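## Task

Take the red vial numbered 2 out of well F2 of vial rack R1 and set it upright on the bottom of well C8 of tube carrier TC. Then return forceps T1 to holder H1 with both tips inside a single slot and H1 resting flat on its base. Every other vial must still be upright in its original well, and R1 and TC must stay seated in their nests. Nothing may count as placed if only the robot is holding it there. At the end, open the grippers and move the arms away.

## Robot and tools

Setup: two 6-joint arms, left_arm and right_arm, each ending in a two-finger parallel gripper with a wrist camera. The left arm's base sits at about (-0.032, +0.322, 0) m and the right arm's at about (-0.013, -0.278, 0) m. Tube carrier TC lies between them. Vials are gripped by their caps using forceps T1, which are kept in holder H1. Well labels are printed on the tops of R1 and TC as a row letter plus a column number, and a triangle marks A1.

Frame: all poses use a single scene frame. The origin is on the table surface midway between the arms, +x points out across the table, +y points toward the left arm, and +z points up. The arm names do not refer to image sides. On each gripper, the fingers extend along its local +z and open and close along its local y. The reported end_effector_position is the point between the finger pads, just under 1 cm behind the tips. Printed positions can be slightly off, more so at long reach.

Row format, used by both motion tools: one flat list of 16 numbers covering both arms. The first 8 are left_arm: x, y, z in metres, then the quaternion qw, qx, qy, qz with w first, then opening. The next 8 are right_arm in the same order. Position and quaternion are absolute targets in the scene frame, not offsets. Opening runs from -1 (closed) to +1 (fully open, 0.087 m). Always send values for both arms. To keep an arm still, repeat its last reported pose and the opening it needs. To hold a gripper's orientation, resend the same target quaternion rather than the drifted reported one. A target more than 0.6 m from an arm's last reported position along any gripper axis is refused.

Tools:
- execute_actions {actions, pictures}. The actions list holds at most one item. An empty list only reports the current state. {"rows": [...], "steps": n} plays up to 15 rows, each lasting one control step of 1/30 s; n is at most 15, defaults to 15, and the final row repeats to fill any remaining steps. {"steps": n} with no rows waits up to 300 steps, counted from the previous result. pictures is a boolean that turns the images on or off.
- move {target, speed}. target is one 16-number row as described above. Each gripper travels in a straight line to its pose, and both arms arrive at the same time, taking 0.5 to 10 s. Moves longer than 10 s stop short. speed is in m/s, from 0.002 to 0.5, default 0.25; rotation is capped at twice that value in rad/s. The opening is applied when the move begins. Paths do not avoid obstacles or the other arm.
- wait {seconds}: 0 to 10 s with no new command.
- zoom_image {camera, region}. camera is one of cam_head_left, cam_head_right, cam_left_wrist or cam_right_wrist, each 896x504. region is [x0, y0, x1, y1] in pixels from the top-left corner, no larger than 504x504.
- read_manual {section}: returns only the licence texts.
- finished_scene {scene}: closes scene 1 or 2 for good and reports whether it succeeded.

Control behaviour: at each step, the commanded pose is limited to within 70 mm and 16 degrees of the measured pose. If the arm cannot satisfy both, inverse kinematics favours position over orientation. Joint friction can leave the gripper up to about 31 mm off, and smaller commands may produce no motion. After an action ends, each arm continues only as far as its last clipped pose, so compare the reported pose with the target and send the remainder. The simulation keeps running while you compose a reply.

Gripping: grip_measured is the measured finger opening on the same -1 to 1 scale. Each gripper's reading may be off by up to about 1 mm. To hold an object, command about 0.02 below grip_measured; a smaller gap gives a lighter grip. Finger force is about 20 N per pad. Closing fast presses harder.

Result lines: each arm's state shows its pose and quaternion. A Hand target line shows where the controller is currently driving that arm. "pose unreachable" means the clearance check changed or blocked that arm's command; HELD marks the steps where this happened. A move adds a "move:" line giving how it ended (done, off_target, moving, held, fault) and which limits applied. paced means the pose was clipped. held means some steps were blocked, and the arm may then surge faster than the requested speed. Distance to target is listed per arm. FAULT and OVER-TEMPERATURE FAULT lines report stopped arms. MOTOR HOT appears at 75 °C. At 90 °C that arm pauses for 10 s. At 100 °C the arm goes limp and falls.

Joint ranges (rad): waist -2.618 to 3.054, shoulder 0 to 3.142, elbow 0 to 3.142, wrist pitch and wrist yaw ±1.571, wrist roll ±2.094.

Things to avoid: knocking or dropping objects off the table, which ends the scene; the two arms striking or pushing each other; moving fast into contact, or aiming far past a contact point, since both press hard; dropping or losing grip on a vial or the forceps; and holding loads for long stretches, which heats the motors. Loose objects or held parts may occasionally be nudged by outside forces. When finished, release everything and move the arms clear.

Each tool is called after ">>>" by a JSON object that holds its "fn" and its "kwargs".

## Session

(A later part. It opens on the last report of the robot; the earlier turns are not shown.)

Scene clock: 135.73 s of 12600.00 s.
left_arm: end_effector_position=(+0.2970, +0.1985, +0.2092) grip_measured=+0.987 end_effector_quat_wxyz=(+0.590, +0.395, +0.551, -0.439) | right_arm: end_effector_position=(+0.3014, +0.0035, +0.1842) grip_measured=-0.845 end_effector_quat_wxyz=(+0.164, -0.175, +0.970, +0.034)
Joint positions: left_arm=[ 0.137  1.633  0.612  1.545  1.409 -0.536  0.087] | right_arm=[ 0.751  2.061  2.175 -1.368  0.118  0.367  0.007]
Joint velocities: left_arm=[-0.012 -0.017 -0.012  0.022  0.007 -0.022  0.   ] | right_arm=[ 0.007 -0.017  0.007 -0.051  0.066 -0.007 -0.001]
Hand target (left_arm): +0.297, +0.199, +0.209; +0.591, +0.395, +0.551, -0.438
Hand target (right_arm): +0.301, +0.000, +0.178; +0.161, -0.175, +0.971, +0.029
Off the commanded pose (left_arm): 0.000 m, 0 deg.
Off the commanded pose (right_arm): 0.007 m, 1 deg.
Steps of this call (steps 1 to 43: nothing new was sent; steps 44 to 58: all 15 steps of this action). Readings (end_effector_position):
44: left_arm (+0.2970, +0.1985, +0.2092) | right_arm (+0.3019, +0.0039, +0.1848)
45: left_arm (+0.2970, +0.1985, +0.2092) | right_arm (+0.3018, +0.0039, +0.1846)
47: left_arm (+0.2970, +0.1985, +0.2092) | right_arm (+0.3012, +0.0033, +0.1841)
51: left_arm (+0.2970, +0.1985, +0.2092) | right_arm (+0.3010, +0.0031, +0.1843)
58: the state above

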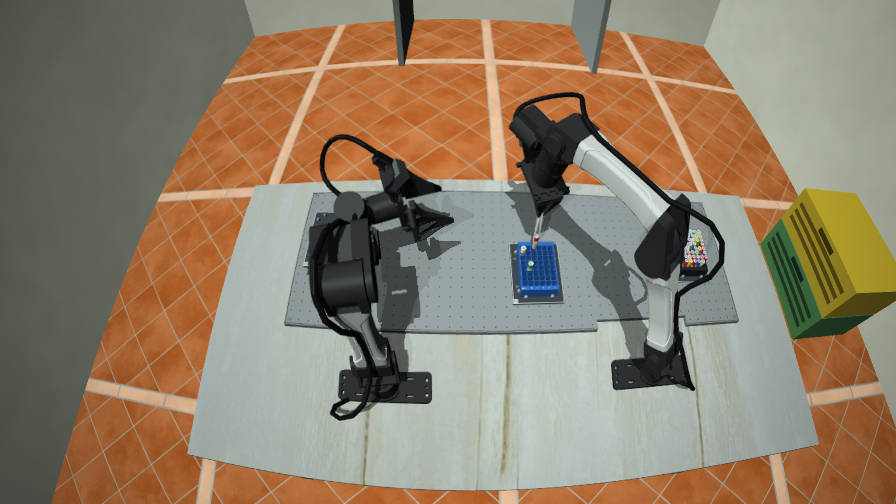

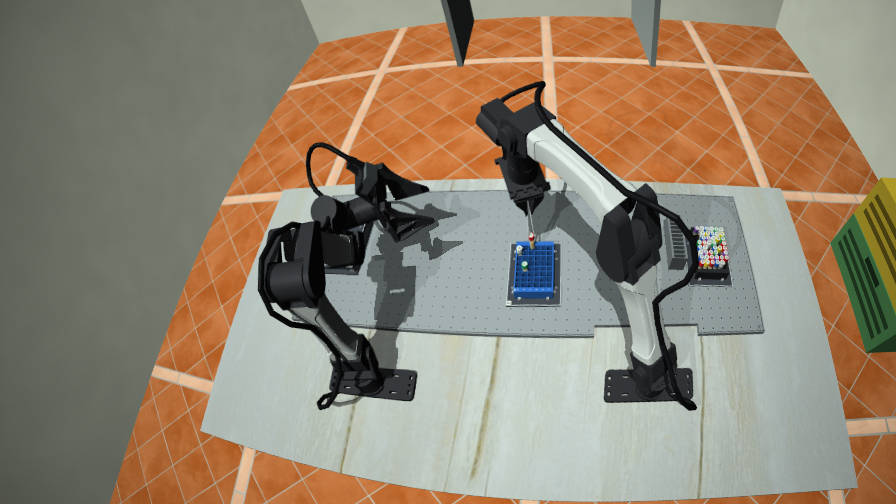

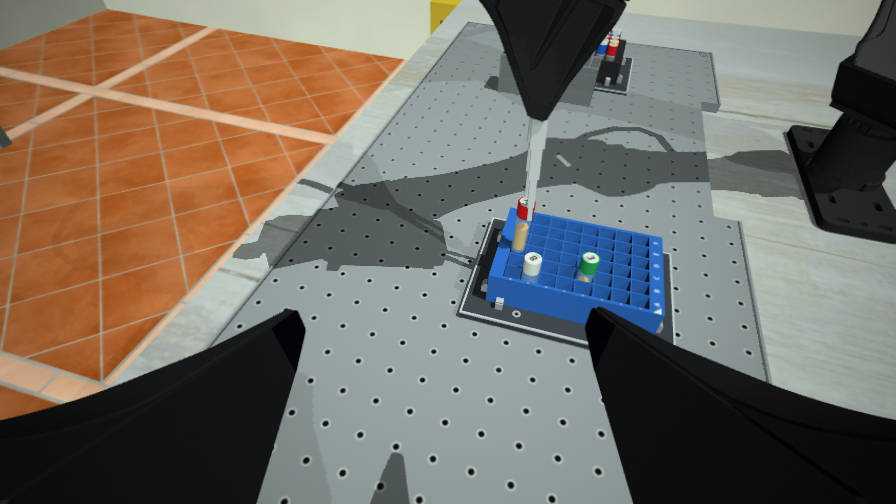

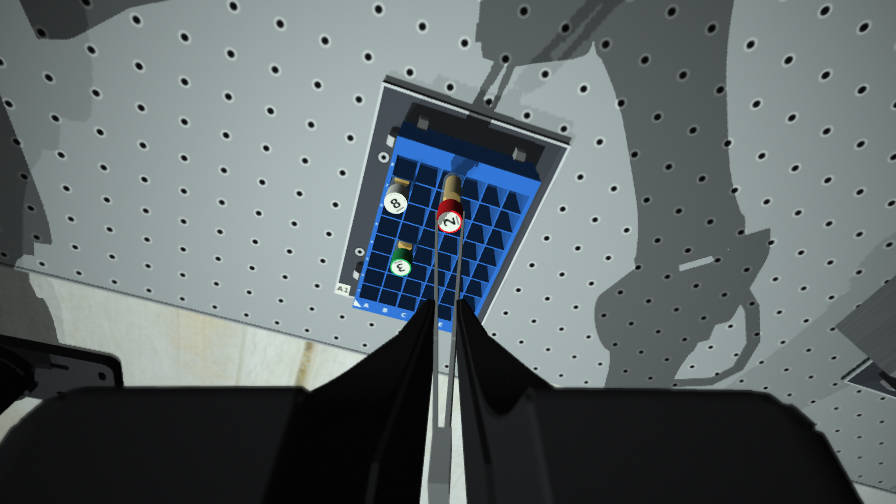

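Stuck on the rim. Lift and re-approach.

>>> {"fn": "move", "kwargs": {"target": [0.2974,0.1986,0.2094,0.591,0.395,0.551,-0.438,1,0.301,0.002,0.203,0.164,-0.175,0.970,0.030,-0.85], "speed": 0.03}}

>>> {"fn": "move", "kwargs": {"target": [0.2974,0.1986,0.2094,0.591,0.395,0.551,-0.438,1,0.301,0.002,0.189,0.164,-0.175,0.970,0.030,-0.85], "speed": 0.015}}

>>> {"fn": "wait", "kwargs": {"seconds": 1}}

>>> {"fn": "zoom_image", "kwargs": {"camera": "cam_right_wrist", "region": [370, 120, 530, 250]}}

>>> {"fn": "zoom_image", "kwargs": {"camera": "cam_left_wrist", "region": [470, 170, 620, 300]}}

Scene clock: 140.67 s of 12600.00 s.
left_arm: end_effector_position=(+0.2970, +0.1985, +0.2092) grip_measured=+0.987 end_effector_quat_wxyz=(+0.590, +0.395, +0.551, -0.439) | right_arm: end_effector_position=(+0.2996, +0.0018, +0.2015) grip_measured=-0.845 end_effector_quat_wxyz=(+0.164, -0.175, +0.970, +0.033)
Joint positions: left_arm=[ 0.137  1.633  0.612  1.545  1.409 -0.536  0.087] | right_arm=[ 0.751  2.091  2.296 -1.46   0.118  0.367  0.007]
Joint velocities: left_arm=[ 0.007 -0.012  0.007  0.007  0.007  0.007 -0.001] | right_arm=[-0.002  0.017 -0.012 -0.051 -0.007 -0.007 -0.001]
Hand target (left_arm): +0.297, +0.199, +0.209; +0.591, +0.395, +0.551, -0.438
Hand target (right_arm): +0.301, +0.002, +0.203; +0.164, -0.175, +0.970, +0.030
Off the commanded pose (left_arm): 0.000 m, 0 deg.
Off the commanded pose (right_arm): 0.002 m, 0 deg.
After step 90, 0.87 s passed at rest.
move: done

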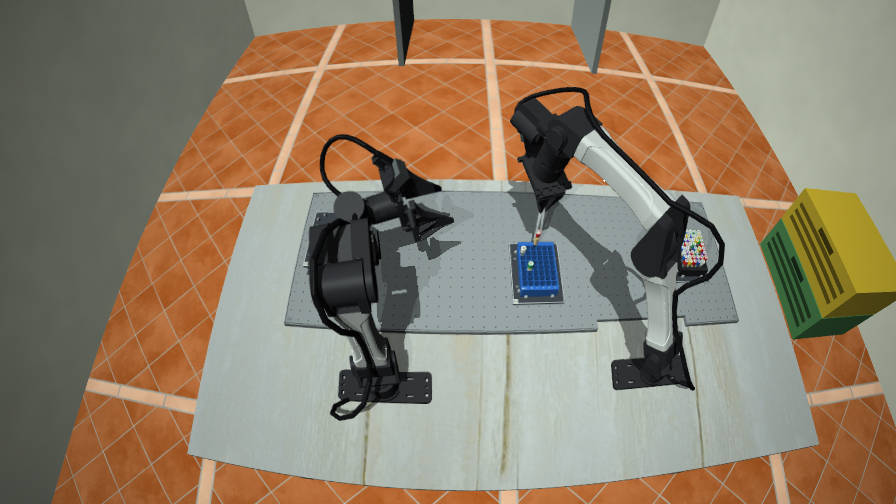

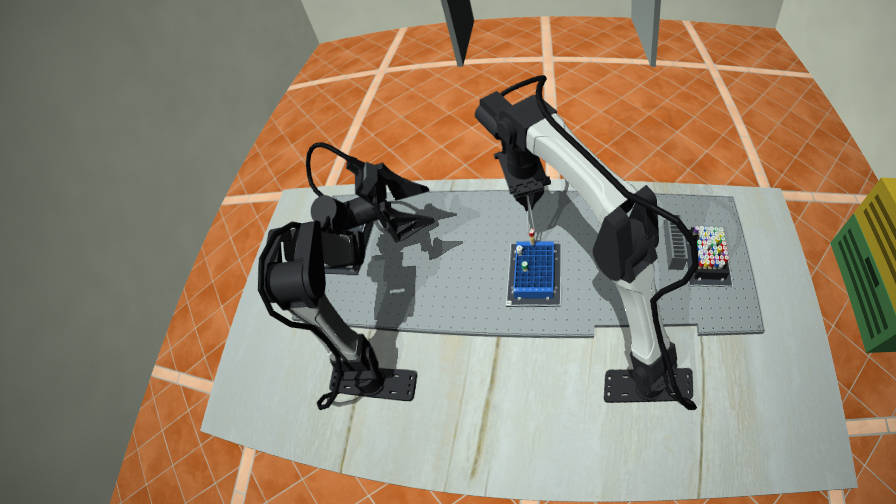

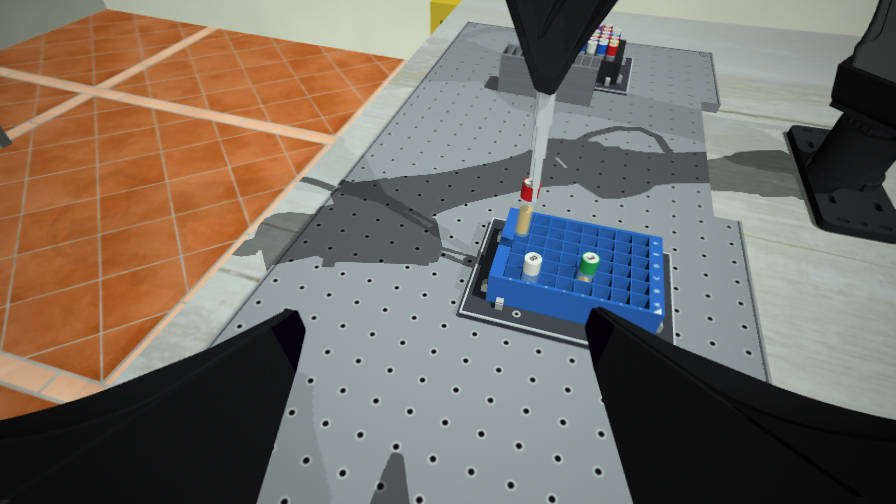

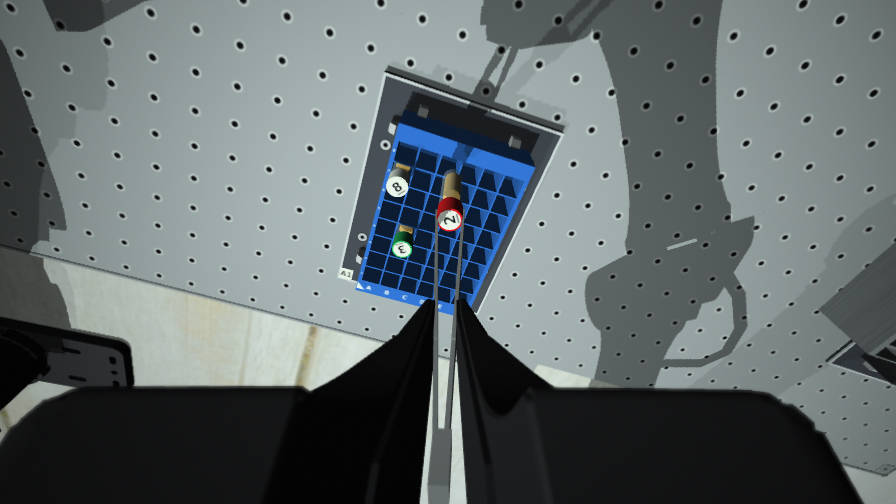

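Scene clock: 141.77 s of 12600.00 s.
left_arm: end_effector_position=(+0.2970, +0.1985, +0.2092) grip_measured=+0.987 end_effector_quat_wxyz=(+0.590, +0.395, +0.551, -0.439) | right_arm: end_effector_position=(+0.3000, +0.0021, +0.1869) grip_measured=-0.845 end_effector_quat_wxyz=(+0.155, -0.176, +0.972, +0.028)
Joint positions: left_arm=[ 0.137  1.633  0.612  1.545  1.409 -0.536  0.087] | right_arm=[ 0.751  2.091  2.236 -1.423  0.118  0.367  0.007]
Joint velocities: left_arm=[-0.012  0.002  0.007  0.051 -0.037 -0.037  0.001] | right_arm=[-0.007 -0.017  0.002  0.007  0.007  0.037 -0.001]
Hand target (left_arm): +0.297, +0.199, +0.209; +0.591, +0.395, +0.551, -0.438
Hand target (right_arm): +0.301, +0.002, +0.189; +0.164, -0.175, +0.970, +0.030
Off the commanded pose (left_arm): 0.000 m, 0 deg.
Off the commanded pose (right_arm): 0.002 m, 1 deg.
move: done

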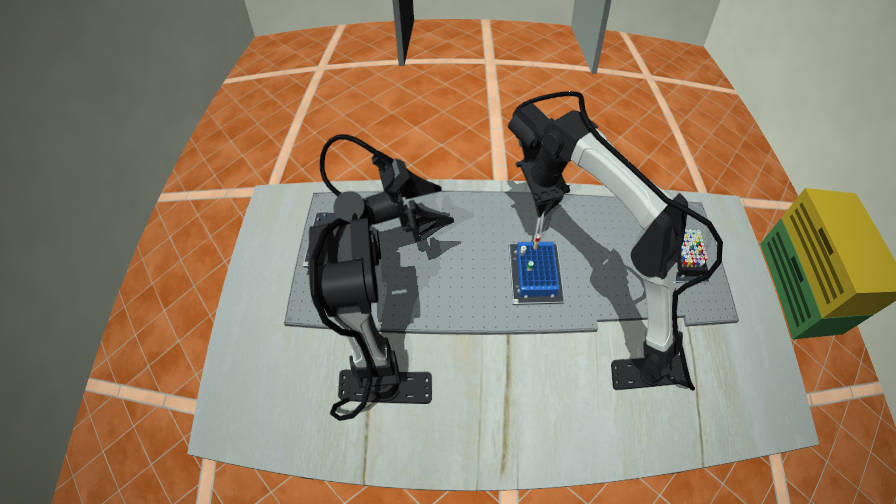

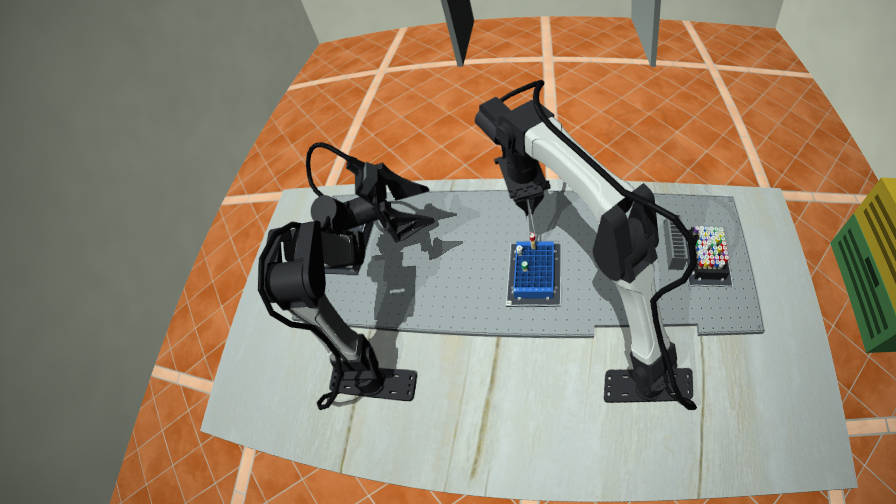

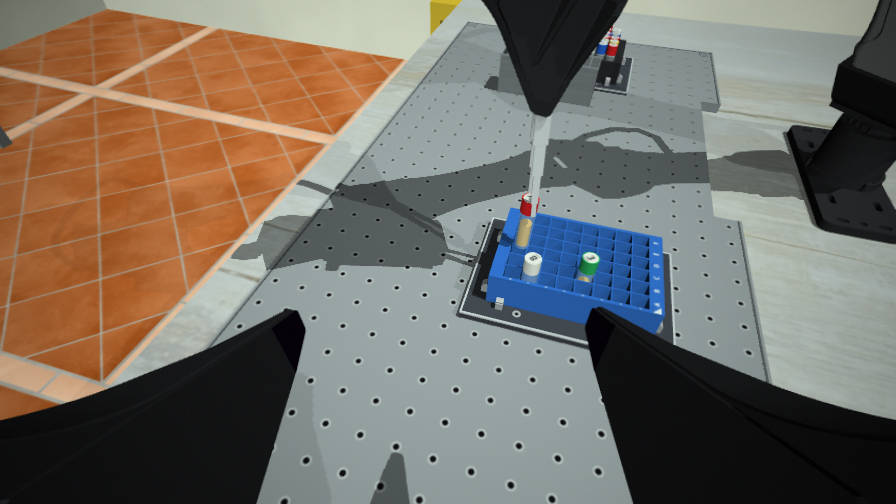

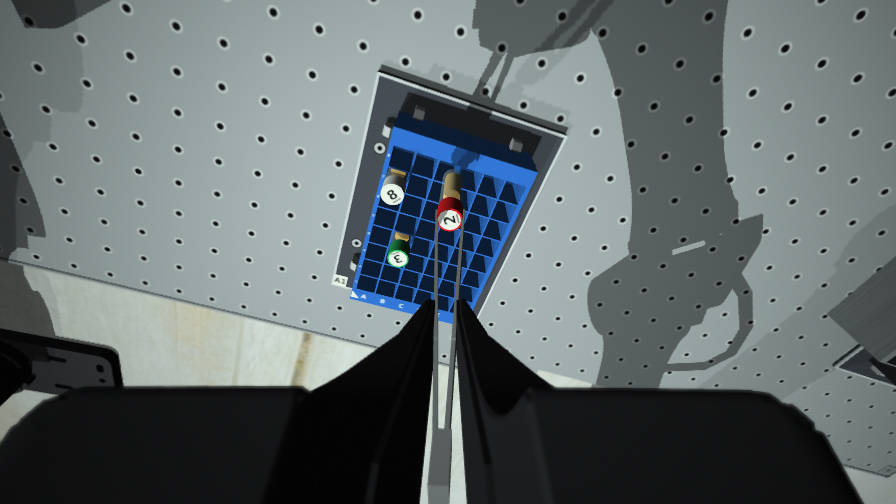

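Scene clock: 142.77 s of 12600.00 s.
left_arm: end_effector_position=(+0.2970, +0.1985, +0.2092) grip_measured=+0.987 end_effector_quat_wxyz=(+0.590, +0.395, +0.551, -0.439) | right_arm: end_effector_position=(+0.3004, +0.0026, +0.1870) grip_measured=-0.845 end_effector_quat_wxyz=(+0.156, -0.176, +0.972, +0.028)
Joint positions: left_arm=[ 0.137  1.633  0.612  1.545  1.409 -0.536  0.087] | right_arm=[ 0.751  2.091  2.236 -1.42   0.118  0.367  0.007]
Joint velocities: left_arm=[-0.007 -0.007 -0.007 -0.007 -0.11   0.007  0.   ] | right_arm=[-0.002  0.002 -0.022  0.066  0.066 -0.007  0.   ]
Hand target (left_arm): +0.297, +0.199, +0.209; +0.591, +0.395, +0.551, -0.438
Hand target (right_arm): +0.301, +0.002, +0.189; +0.164, -0.175, +0.970, +0.030
Off the commanded pose (left_arm): 0.000 m, 0 deg.
Off the commanded pose (right_arm): 0.002 m, 1 deg.
Steps of this call (steps 1 to 30: nothing new was sent). Readings (end_effector_position):
1: left_arm (+0.2970, +0.1985, +0.2092) | right_arm (+0.3001, +0.0023, +0.1870)
2: left_arm (+0.2970, +0.1985, +0.2092) | right_arm (+0.3002, +0.0023, +0.1870)
4: left_arm (+0.2970, +0.1985, +0.2092) | right_arm (+0.3002, +0.0024, +0.1870)
8: left_arm (+0.2970, +0.1985, +0.2092) | right_arm (+0.3004, +0.0025, +0.1870)
30: the state above

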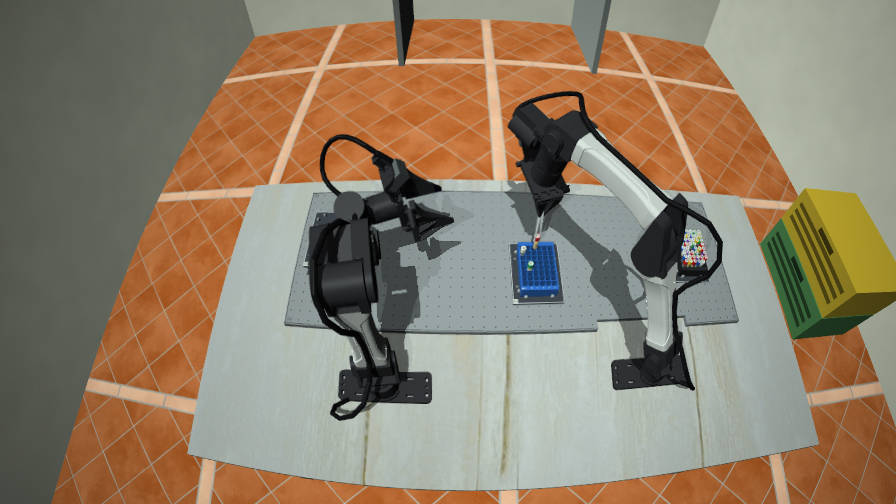

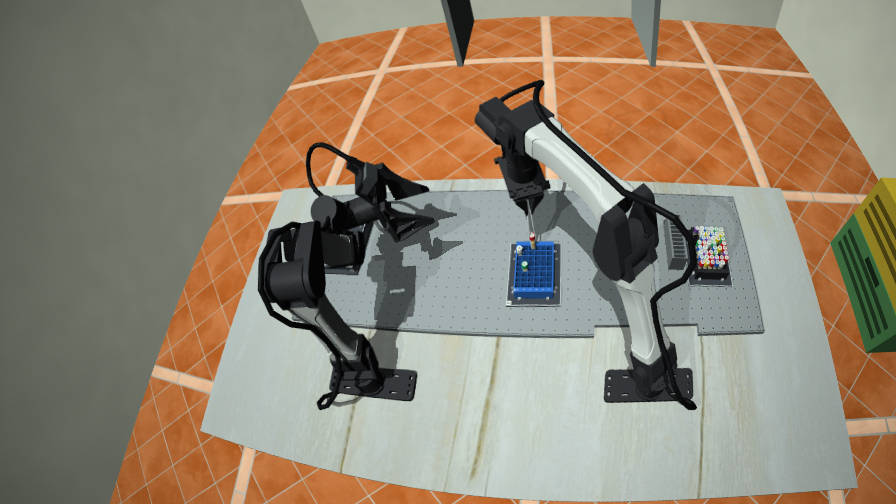

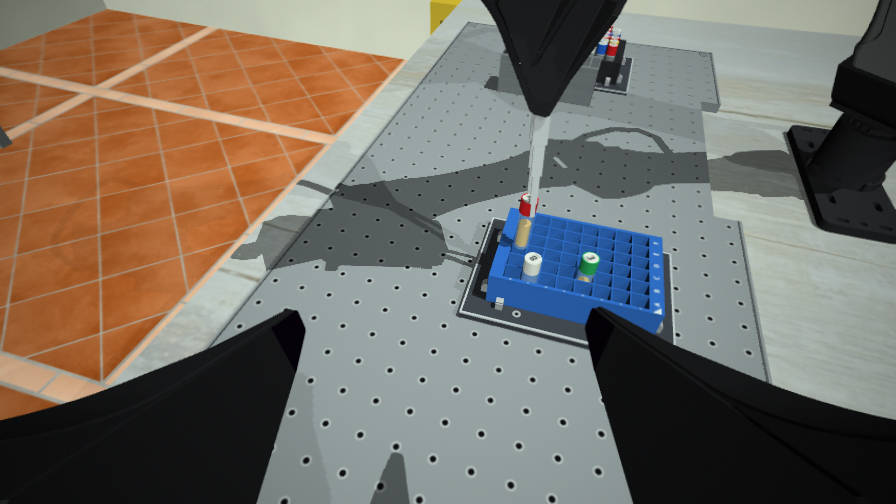

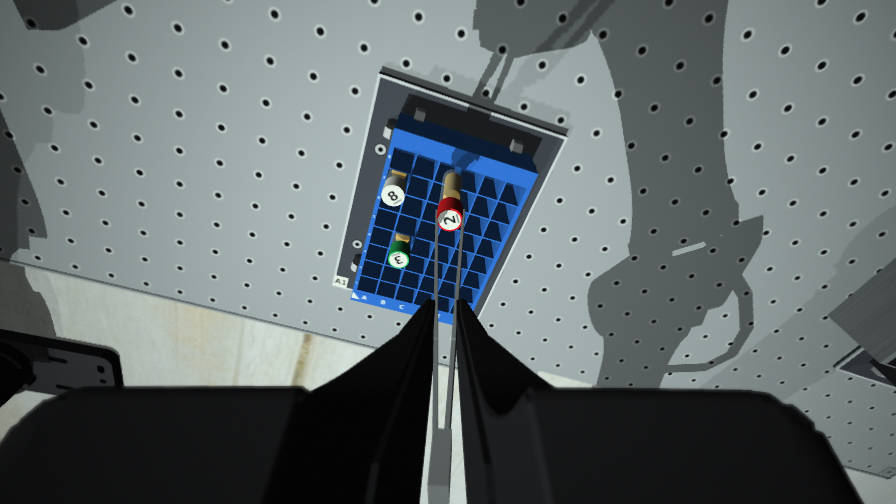

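Region (370, 120, 530, 250) of cam_right_wrist's 896x504 image, scaled by 3.150, with more detail than that image has; it fills the top 410 rows of this view, and the rest is white.

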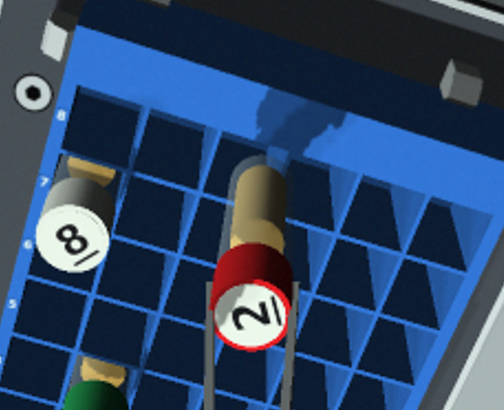

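Region (470, 170, 620, 300) of cam_left_wrist's 896x504 image, scaled by 3.360, with more detail than that image has; it fills the top 437 rows of this view, and the rest is white.

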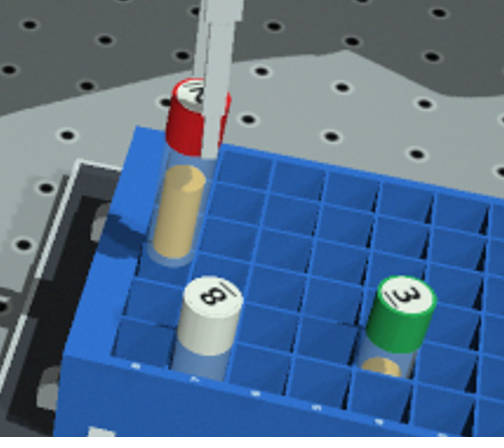

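>>> {"fn": "execute_actions", "kwargs": {"actions": [{"rows":[[0.2974,0.1986,0.2094,0.591,0.395,0.551,-0.438,1,0.301,0.003,0.189,0.165,-0.165,0.972,0.029,-0.85],[0.2974,0.1986,0.2094,0.591,0.395,0.551,-0.438,1,0.301,0.004,0.189,0.166,-0.153,0.9737,0.027,-0.85]]}]}}

>>> {"fn": "zoom_image", "kwargs": {"camera": "cam_right_wrist", "region": [370, 120, 530, 250]}}

>>> {"fn": "zoom_image", "kwargs": {"camera": "cam_left_wrist", "region": [470, 170, 620, 300]}}

Scene clock: 144.77 s of 12600.00 s.
left_arm: end_effector_position=(+0.2970, +0.1985, +0.2092) grip_measured=+0.987 end_effector_quat_wxyz=(+0.590, +0.395, +0.551, -0.439) | right_arm: end_effector_position=(+0.3010, +0.0029, +0.1871) grip_measured=-0.845 end_effector_quat_wxyz=(+0.158, -0.156, +0.975, +0.027)
Joint positions: left_arm=[ 0.137  1.633  0.612  1.545  1.409 -0.536  0.087] | right_arm=[ 0.751  2.091  2.236 -1.42   0.127  0.407  0.007]
Joint velocities: left_arm=[-0.002 -0.007 -0.007  0.051  0.007  0.022 -0.   ] | right_arm=[-0.002  0.007  0.007 -0.007 -0.022  0.007 -0.002]
Hand target (left_arm): +0.297, +0.199, +0.209; +0.591, +0.395, +0.551, -0.438
Hand target (right_arm): +0.301, +0.004, +0.189; +0.166, -0.153, +0.974, +0.027
Off the commanded pose (left_arm): 0.000 m, 0 deg.
Off the commanded pose (right_arm): 0.002 m, 1 deg.
Steps of this call (steps 1 to 45: nothing new was sent; steps 46 to 60: all 15 steps of this action). Readings (end_effector_position):
46: left_arm (+0.2970, +0.1985, +0.2092) | right_arm (+0.3004, +0.0027, +0.1870)
47: left_arm (+0.2970, +0.1985, +0.2092) | right_arm (+0.3005, +0.0028, +0.1870)
49: left_arm (+0.2970, +0.1985, +0.2092) | right_arm (+0.3007, +0.0028, +0.1871)
53: left_arm (+0.2970, +0.1985, +0.2092) | right_arm (+0.3009, +0.0029, +0.1871)
60: the state above

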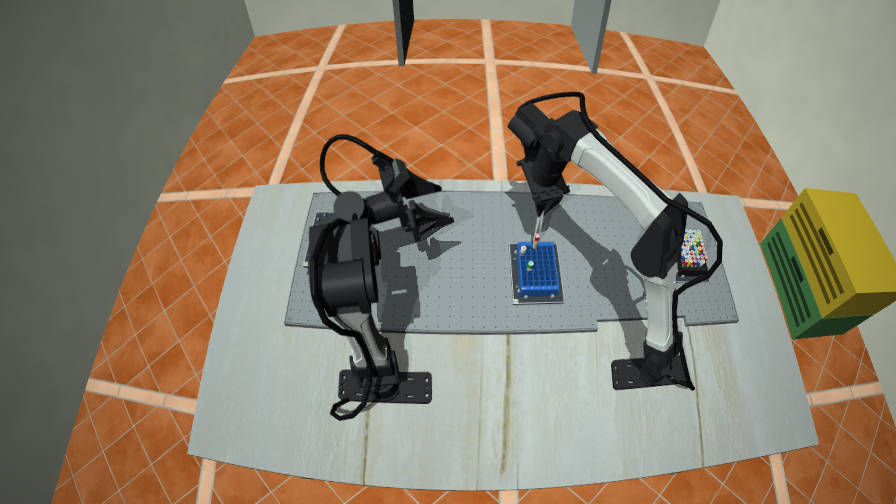

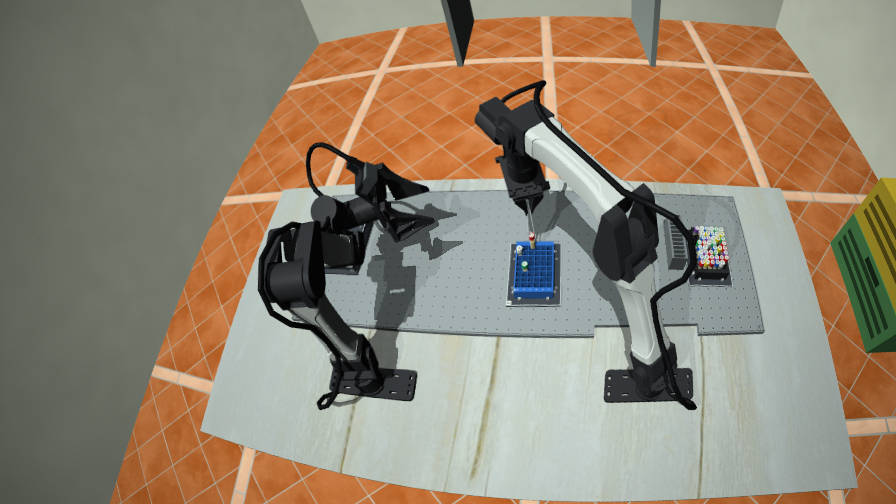

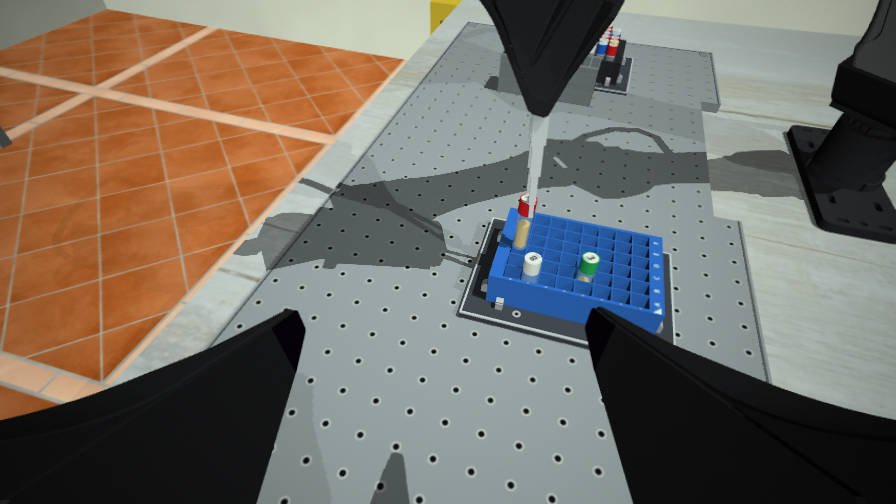

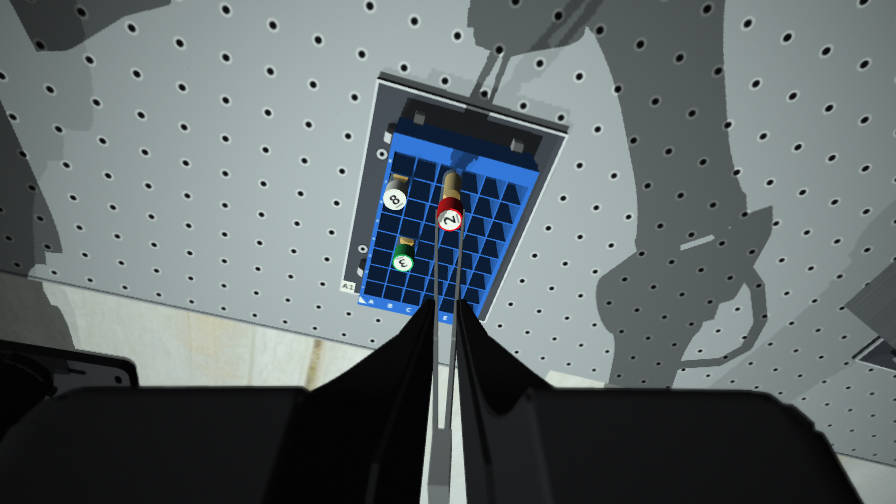

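Region (370, 120, 530, 250) of cam_right_wrist's 896x504 image, scaled by 3.150, with more detail than that image has; it fills the top 410 rows of this view, and the rest is white.

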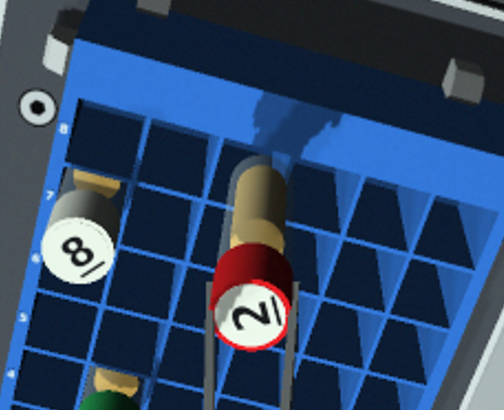

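Region (470, 170, 620, 300) of cam_left_wrist's 896x504 image, scaled by 3.360, with more detail than that image has; it fills the top 437 rows of this view, and the rest is white.

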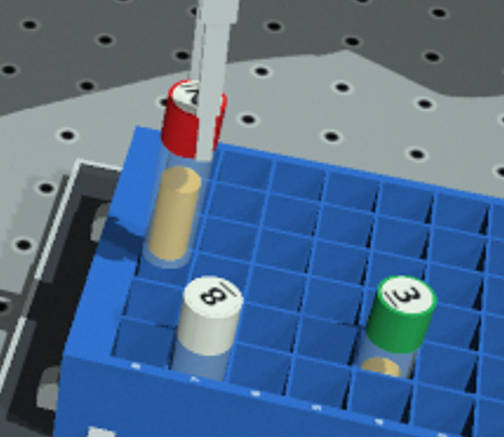

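>>> {"fn": "execute_actions", "kwargs": {"actions": [{"rows":[[0.2974,0.1986,0.2094,0.591,0.395,0.551,-0.438,1,0.3007,0.005,0.189,0.1656,-0.1408,0.9756,0.0291,-0.85]]}]}}

>>> {"fn": "zoom_image", "kwargs": {"camera": "cam_right_wrist", "region": [370, 120, 530, 250]}}

>>> {"fn": "zoom_image", "kwargs": {"camera": "cam_left_wrist", "region": [470, 170, 620, 300]}}

Scene clock: 146.23 s of 12600.00 s.
left_arm: end_effector_position=(+0.2970, +0.1985, +0.2092) grip_measured=+0.987 end_effector_quat_wxyz=(+0.590, +0.395, +0.551, -0.439) | right_arm: end_effector_position=(+0.3008, +0.0038, +0.1871) grip_measured=-0.845 end_effector_quat_wxyz=(+0.158, -0.143, +0.977, +0.029)
Joint positions: left_arm=[ 0.137  1.633  0.612  1.545  1.409 -0.536  0.087] | right_arm=[ 0.751  2.091  2.236 -1.42   0.128  0.433  0.007]
Joint velocities: left_arm=[ 0.002 -0.002 -0.012  0.066 -0.007 -0.007  0.001] | right_arm=[ 0.002  0.017 -0.002  0.081 -0.022 -0.007  0.   ]
Hand target (left_arm): +0.297, +0.199, +0.209; +0.591, +0.395, +0.551, -0.438
Hand target (right_arm): +0.301, +0.005, +0.189; +0.165, -0.141, +0.976, +0.029
Off the commanded pose (left_arm): 0.000 m, 0 deg.
Off the commanded pose (right_arm): 0.002 m, 1 deg.
Steps of this call (steps 1 to 29: nothing new was sent; steps 30 to 44: all 15 steps of this action). Readings (end_effector_position):
30: left_arm (+0.2970, +0.1985, +0.2092) | right_arm (+0.3010, +0.0030, +0.1871)
31: left_arm (+0.2970, +0.1985, +0.2092) | right_arm (+0.3010, +0.0032, +0.1871)
33: left_arm (+0.2970, +0.1985, +0.2092) | right_arm (+0.3009, +0.0035, +0.1871)
37: left_arm (+0.2970, +0.1985, +0.2092) | right_arm (+0.3008, +0.0037, +0.1871)
44: the state above

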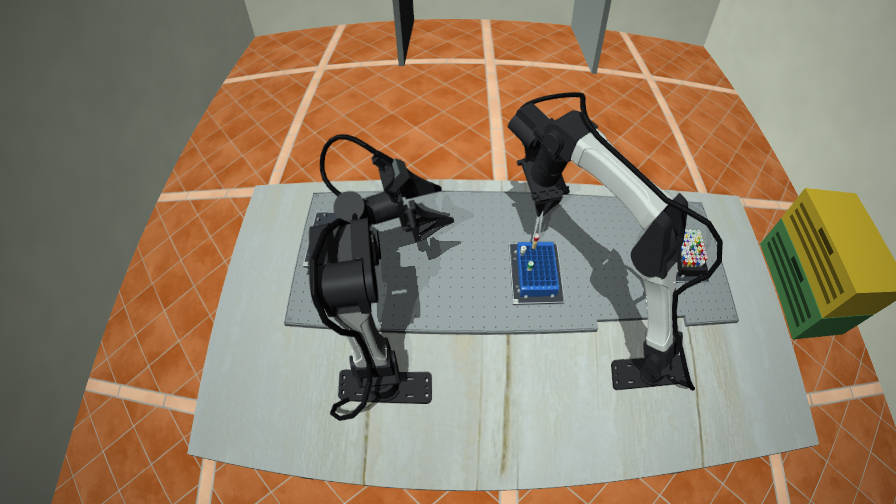

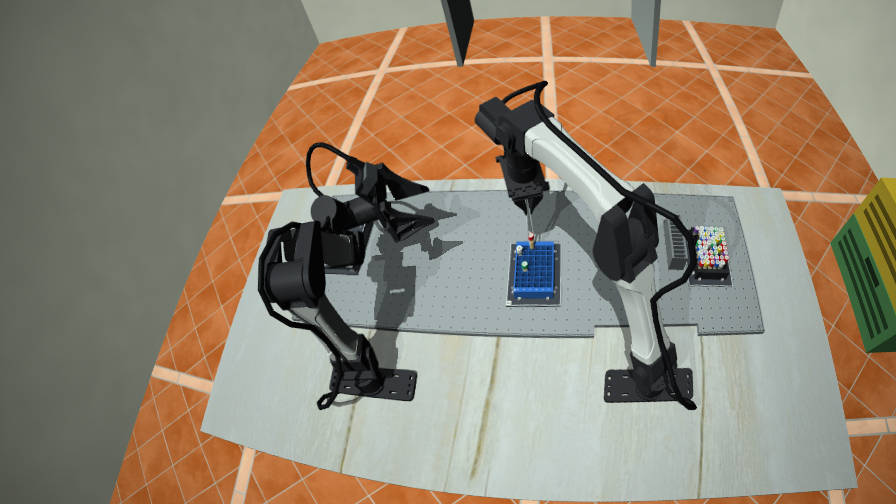

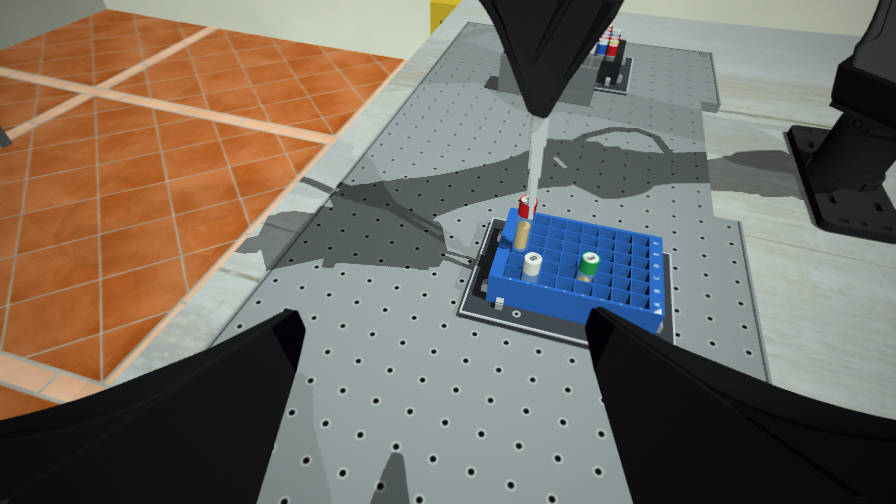

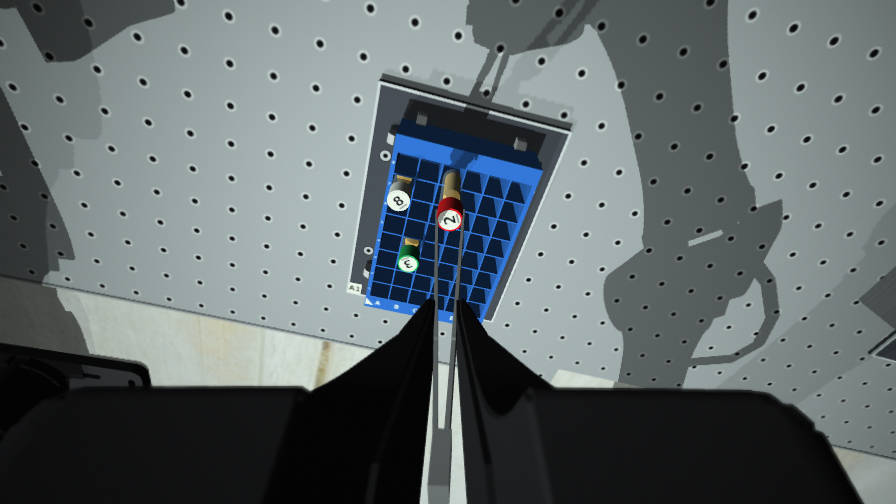

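Region (370, 120, 530, 250) of cam_right_wrist's 896x504 image, scaled by 3.150, with more detail than that image has; it fills the top 410 rows of this view, and the rest is white.

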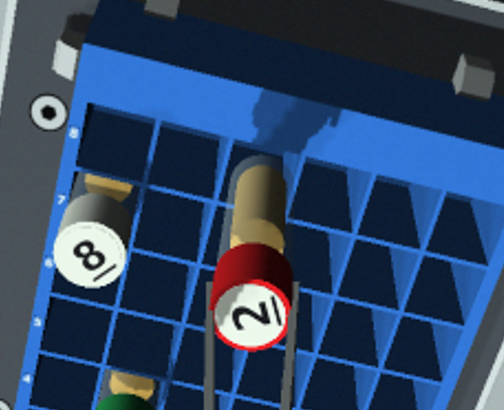

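Region (470, 170, 620, 300) of cam_left_wrist's 896x504 image, scaled by 3.360, with more detail than that image has; it fills the top 437 rows of this view, and the rest is white.

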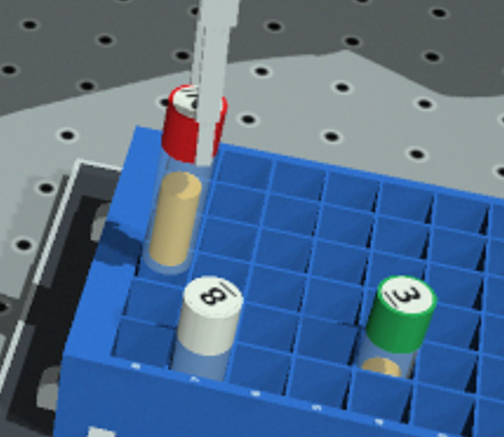

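Centered. Descend.

>>> {"fn": "execute_actions", "kwargs": {"actions": [{"rows":[[0.2974,0.1986,0.2094,0.591,0.395,0.551,-0.438,1,0.3007,0.005,0.188,0.1656,-0.1408,0.9756,0.0291,-0.85],[0.2974,0.1986,0.2094,0.591,0.395,0.551,-0.438,1,0.3007,0.005,0.187,0.1656,-0.1408,0.9756,0.0291,-0.85],[0.2974,0.1986,0.2094,0.591,0.395,0.551,-0.438,1,0.3007,0.005,0.186,0.1656,-0.1408,0.9756,0.0291,-0.85],[0.2974,0.1986,0.2094,0.591,0.395,0.551,-0.438,1,0.3007,0.005,0.185,0.1656,-0.1408,0.9756,0.0291,-0.85],[0.2974,0.1986,0.2094,0.591,0.395,0.551,-0.438,1,0.3007,0.005,0.184,0.1656,-0.1408,0.9756,0.0291,-0.85],[0.2974,0.1986,0.2094,0.591,0.395,0.551,-0.438,1,0.3007,0.005,0.183,0.1656,-0.1408,0.9756,0.0291,-0.85],[0.2974,0.1986,0.2094,0.591,0.395,0.551,-0.438,1,0.3007,0.005,0.182,0.1656,-0.1408,0.9756,0.0291,-0.85]]}]}}

>>> {"fn": "zoom_image", "kwargs": {"camera": "cam_left_wrist", "region": [470, 170, 620, 300]}}

Scene clock: 148.57 s of 12600.00 s.
left_arm: end_effector_position=(+0.2970, +0.1985, +0.2092) grip_measured=+0.987 end_effector_quat_wxyz=(+0.590, +0.395, +0.551, -0.439) | right_arm: end_effector_position=(+0.3010, +0.0040, +0.1770) grip_measured=-0.845 end_effector_quat_wxyz=(+0.152, -0.143, +0.978, +0.025)
Joint positions: left_arm=[ 0.137  1.633  0.612  1.545  1.409 -0.536  0.087] | right_arm=[ 0.751  2.091  2.195 -1.393  0.128  0.435  0.007]
Joint velocities: left_arm=[-0.007 -0.007  0.007  0.051  0.007 -0.022  0.   ] | right_arm=[-0.007 -0.002 -0.027  0.037 -0.007 -0.022 -0.001]
Hand target (left_arm): +0.297, +0.199, +0.209; +0.591, +0.395, +0.551, -0.438
Hand target (right_arm): +0.301, +0.005, +0.182; +0.165, -0.141, +0.976, +0.029
Off the commanded pose (left_arm): 0.000 m, 0 deg.
Off the commanded pose (right_arm): 0.005 m, 2 deg.
Steps of this call (steps 1 to 55: nothing new was sent; steps 56 to 70: all 15 steps of this action). Readings (end_effector_position):
56: left_arm (+0.2970, +0.1985, +0.2092) | right_arm (+0.3008, +0.0039, +0.1871)
57: left_arm (+0.2970, +0.1985, +0.2092) | right_arm (+0.3008, +0.0039, +0.1871)
59: left_arm (+0.2970, +0.1985, +0.2092) | right_arm (+0.3011, +0.0042, +0.1860)
63: left_arm (+0.2970, +0.1985, +0.2092) | right_arm (+0.3005, +0.0036, +0.1792)
70: the state above

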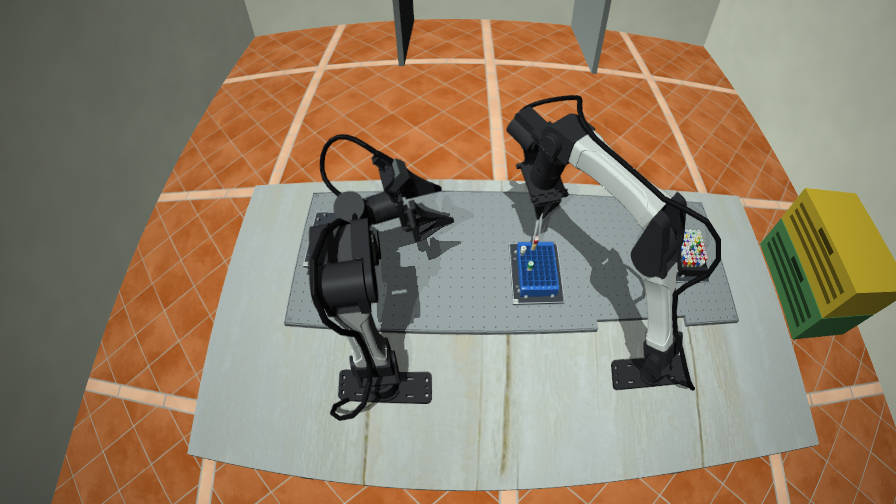

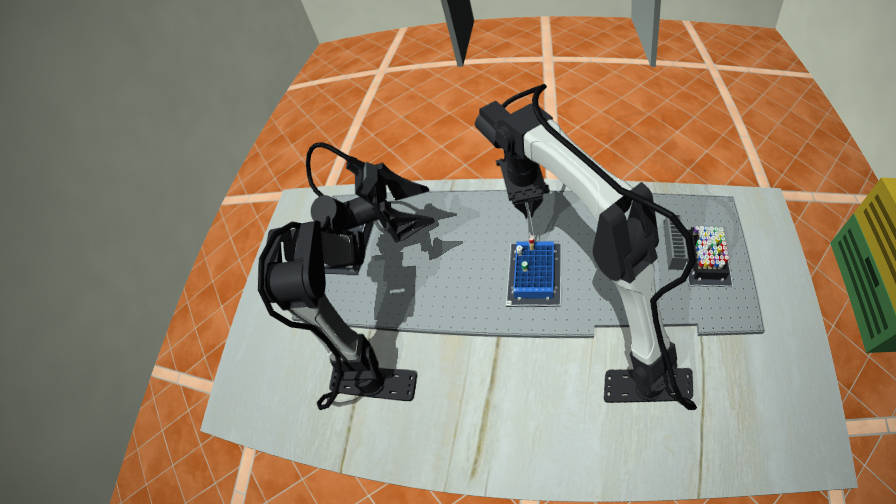

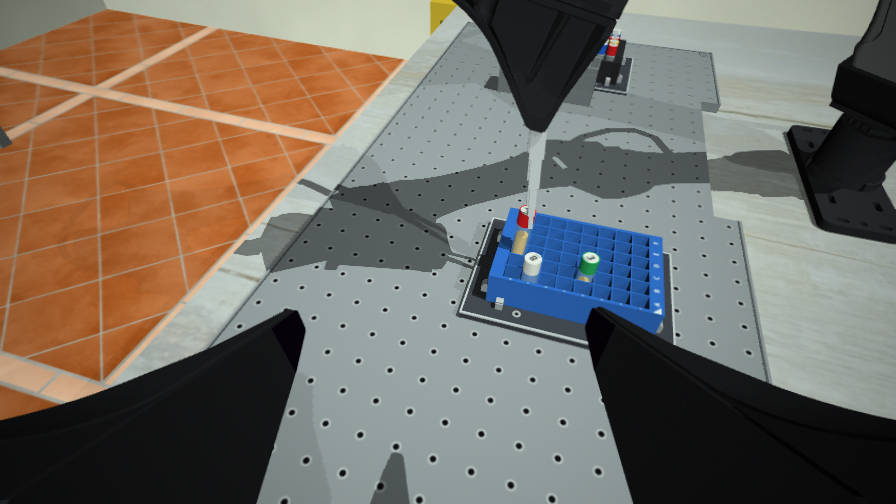

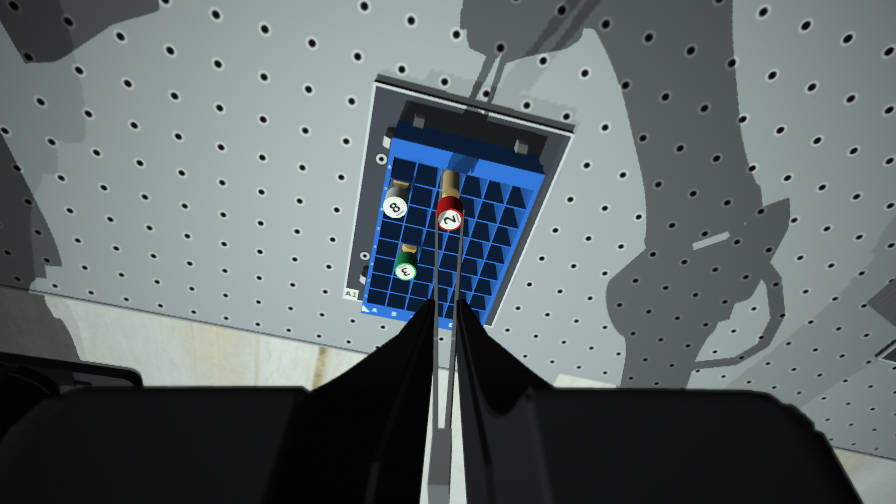

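Region (470, 170, 620, 300) of cam_left_wrist's 896x504 image, scaled by 3.360, with more detail than that image has; it fills the top 437 rows of this view, and the rest is white.

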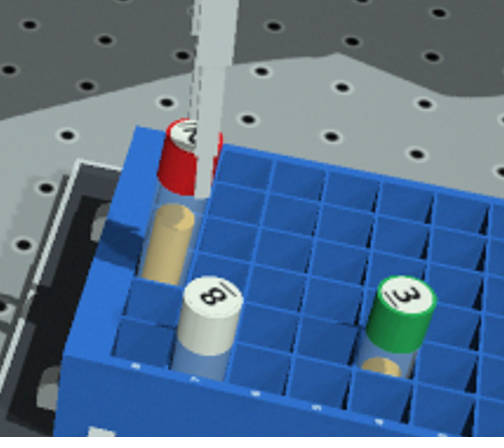

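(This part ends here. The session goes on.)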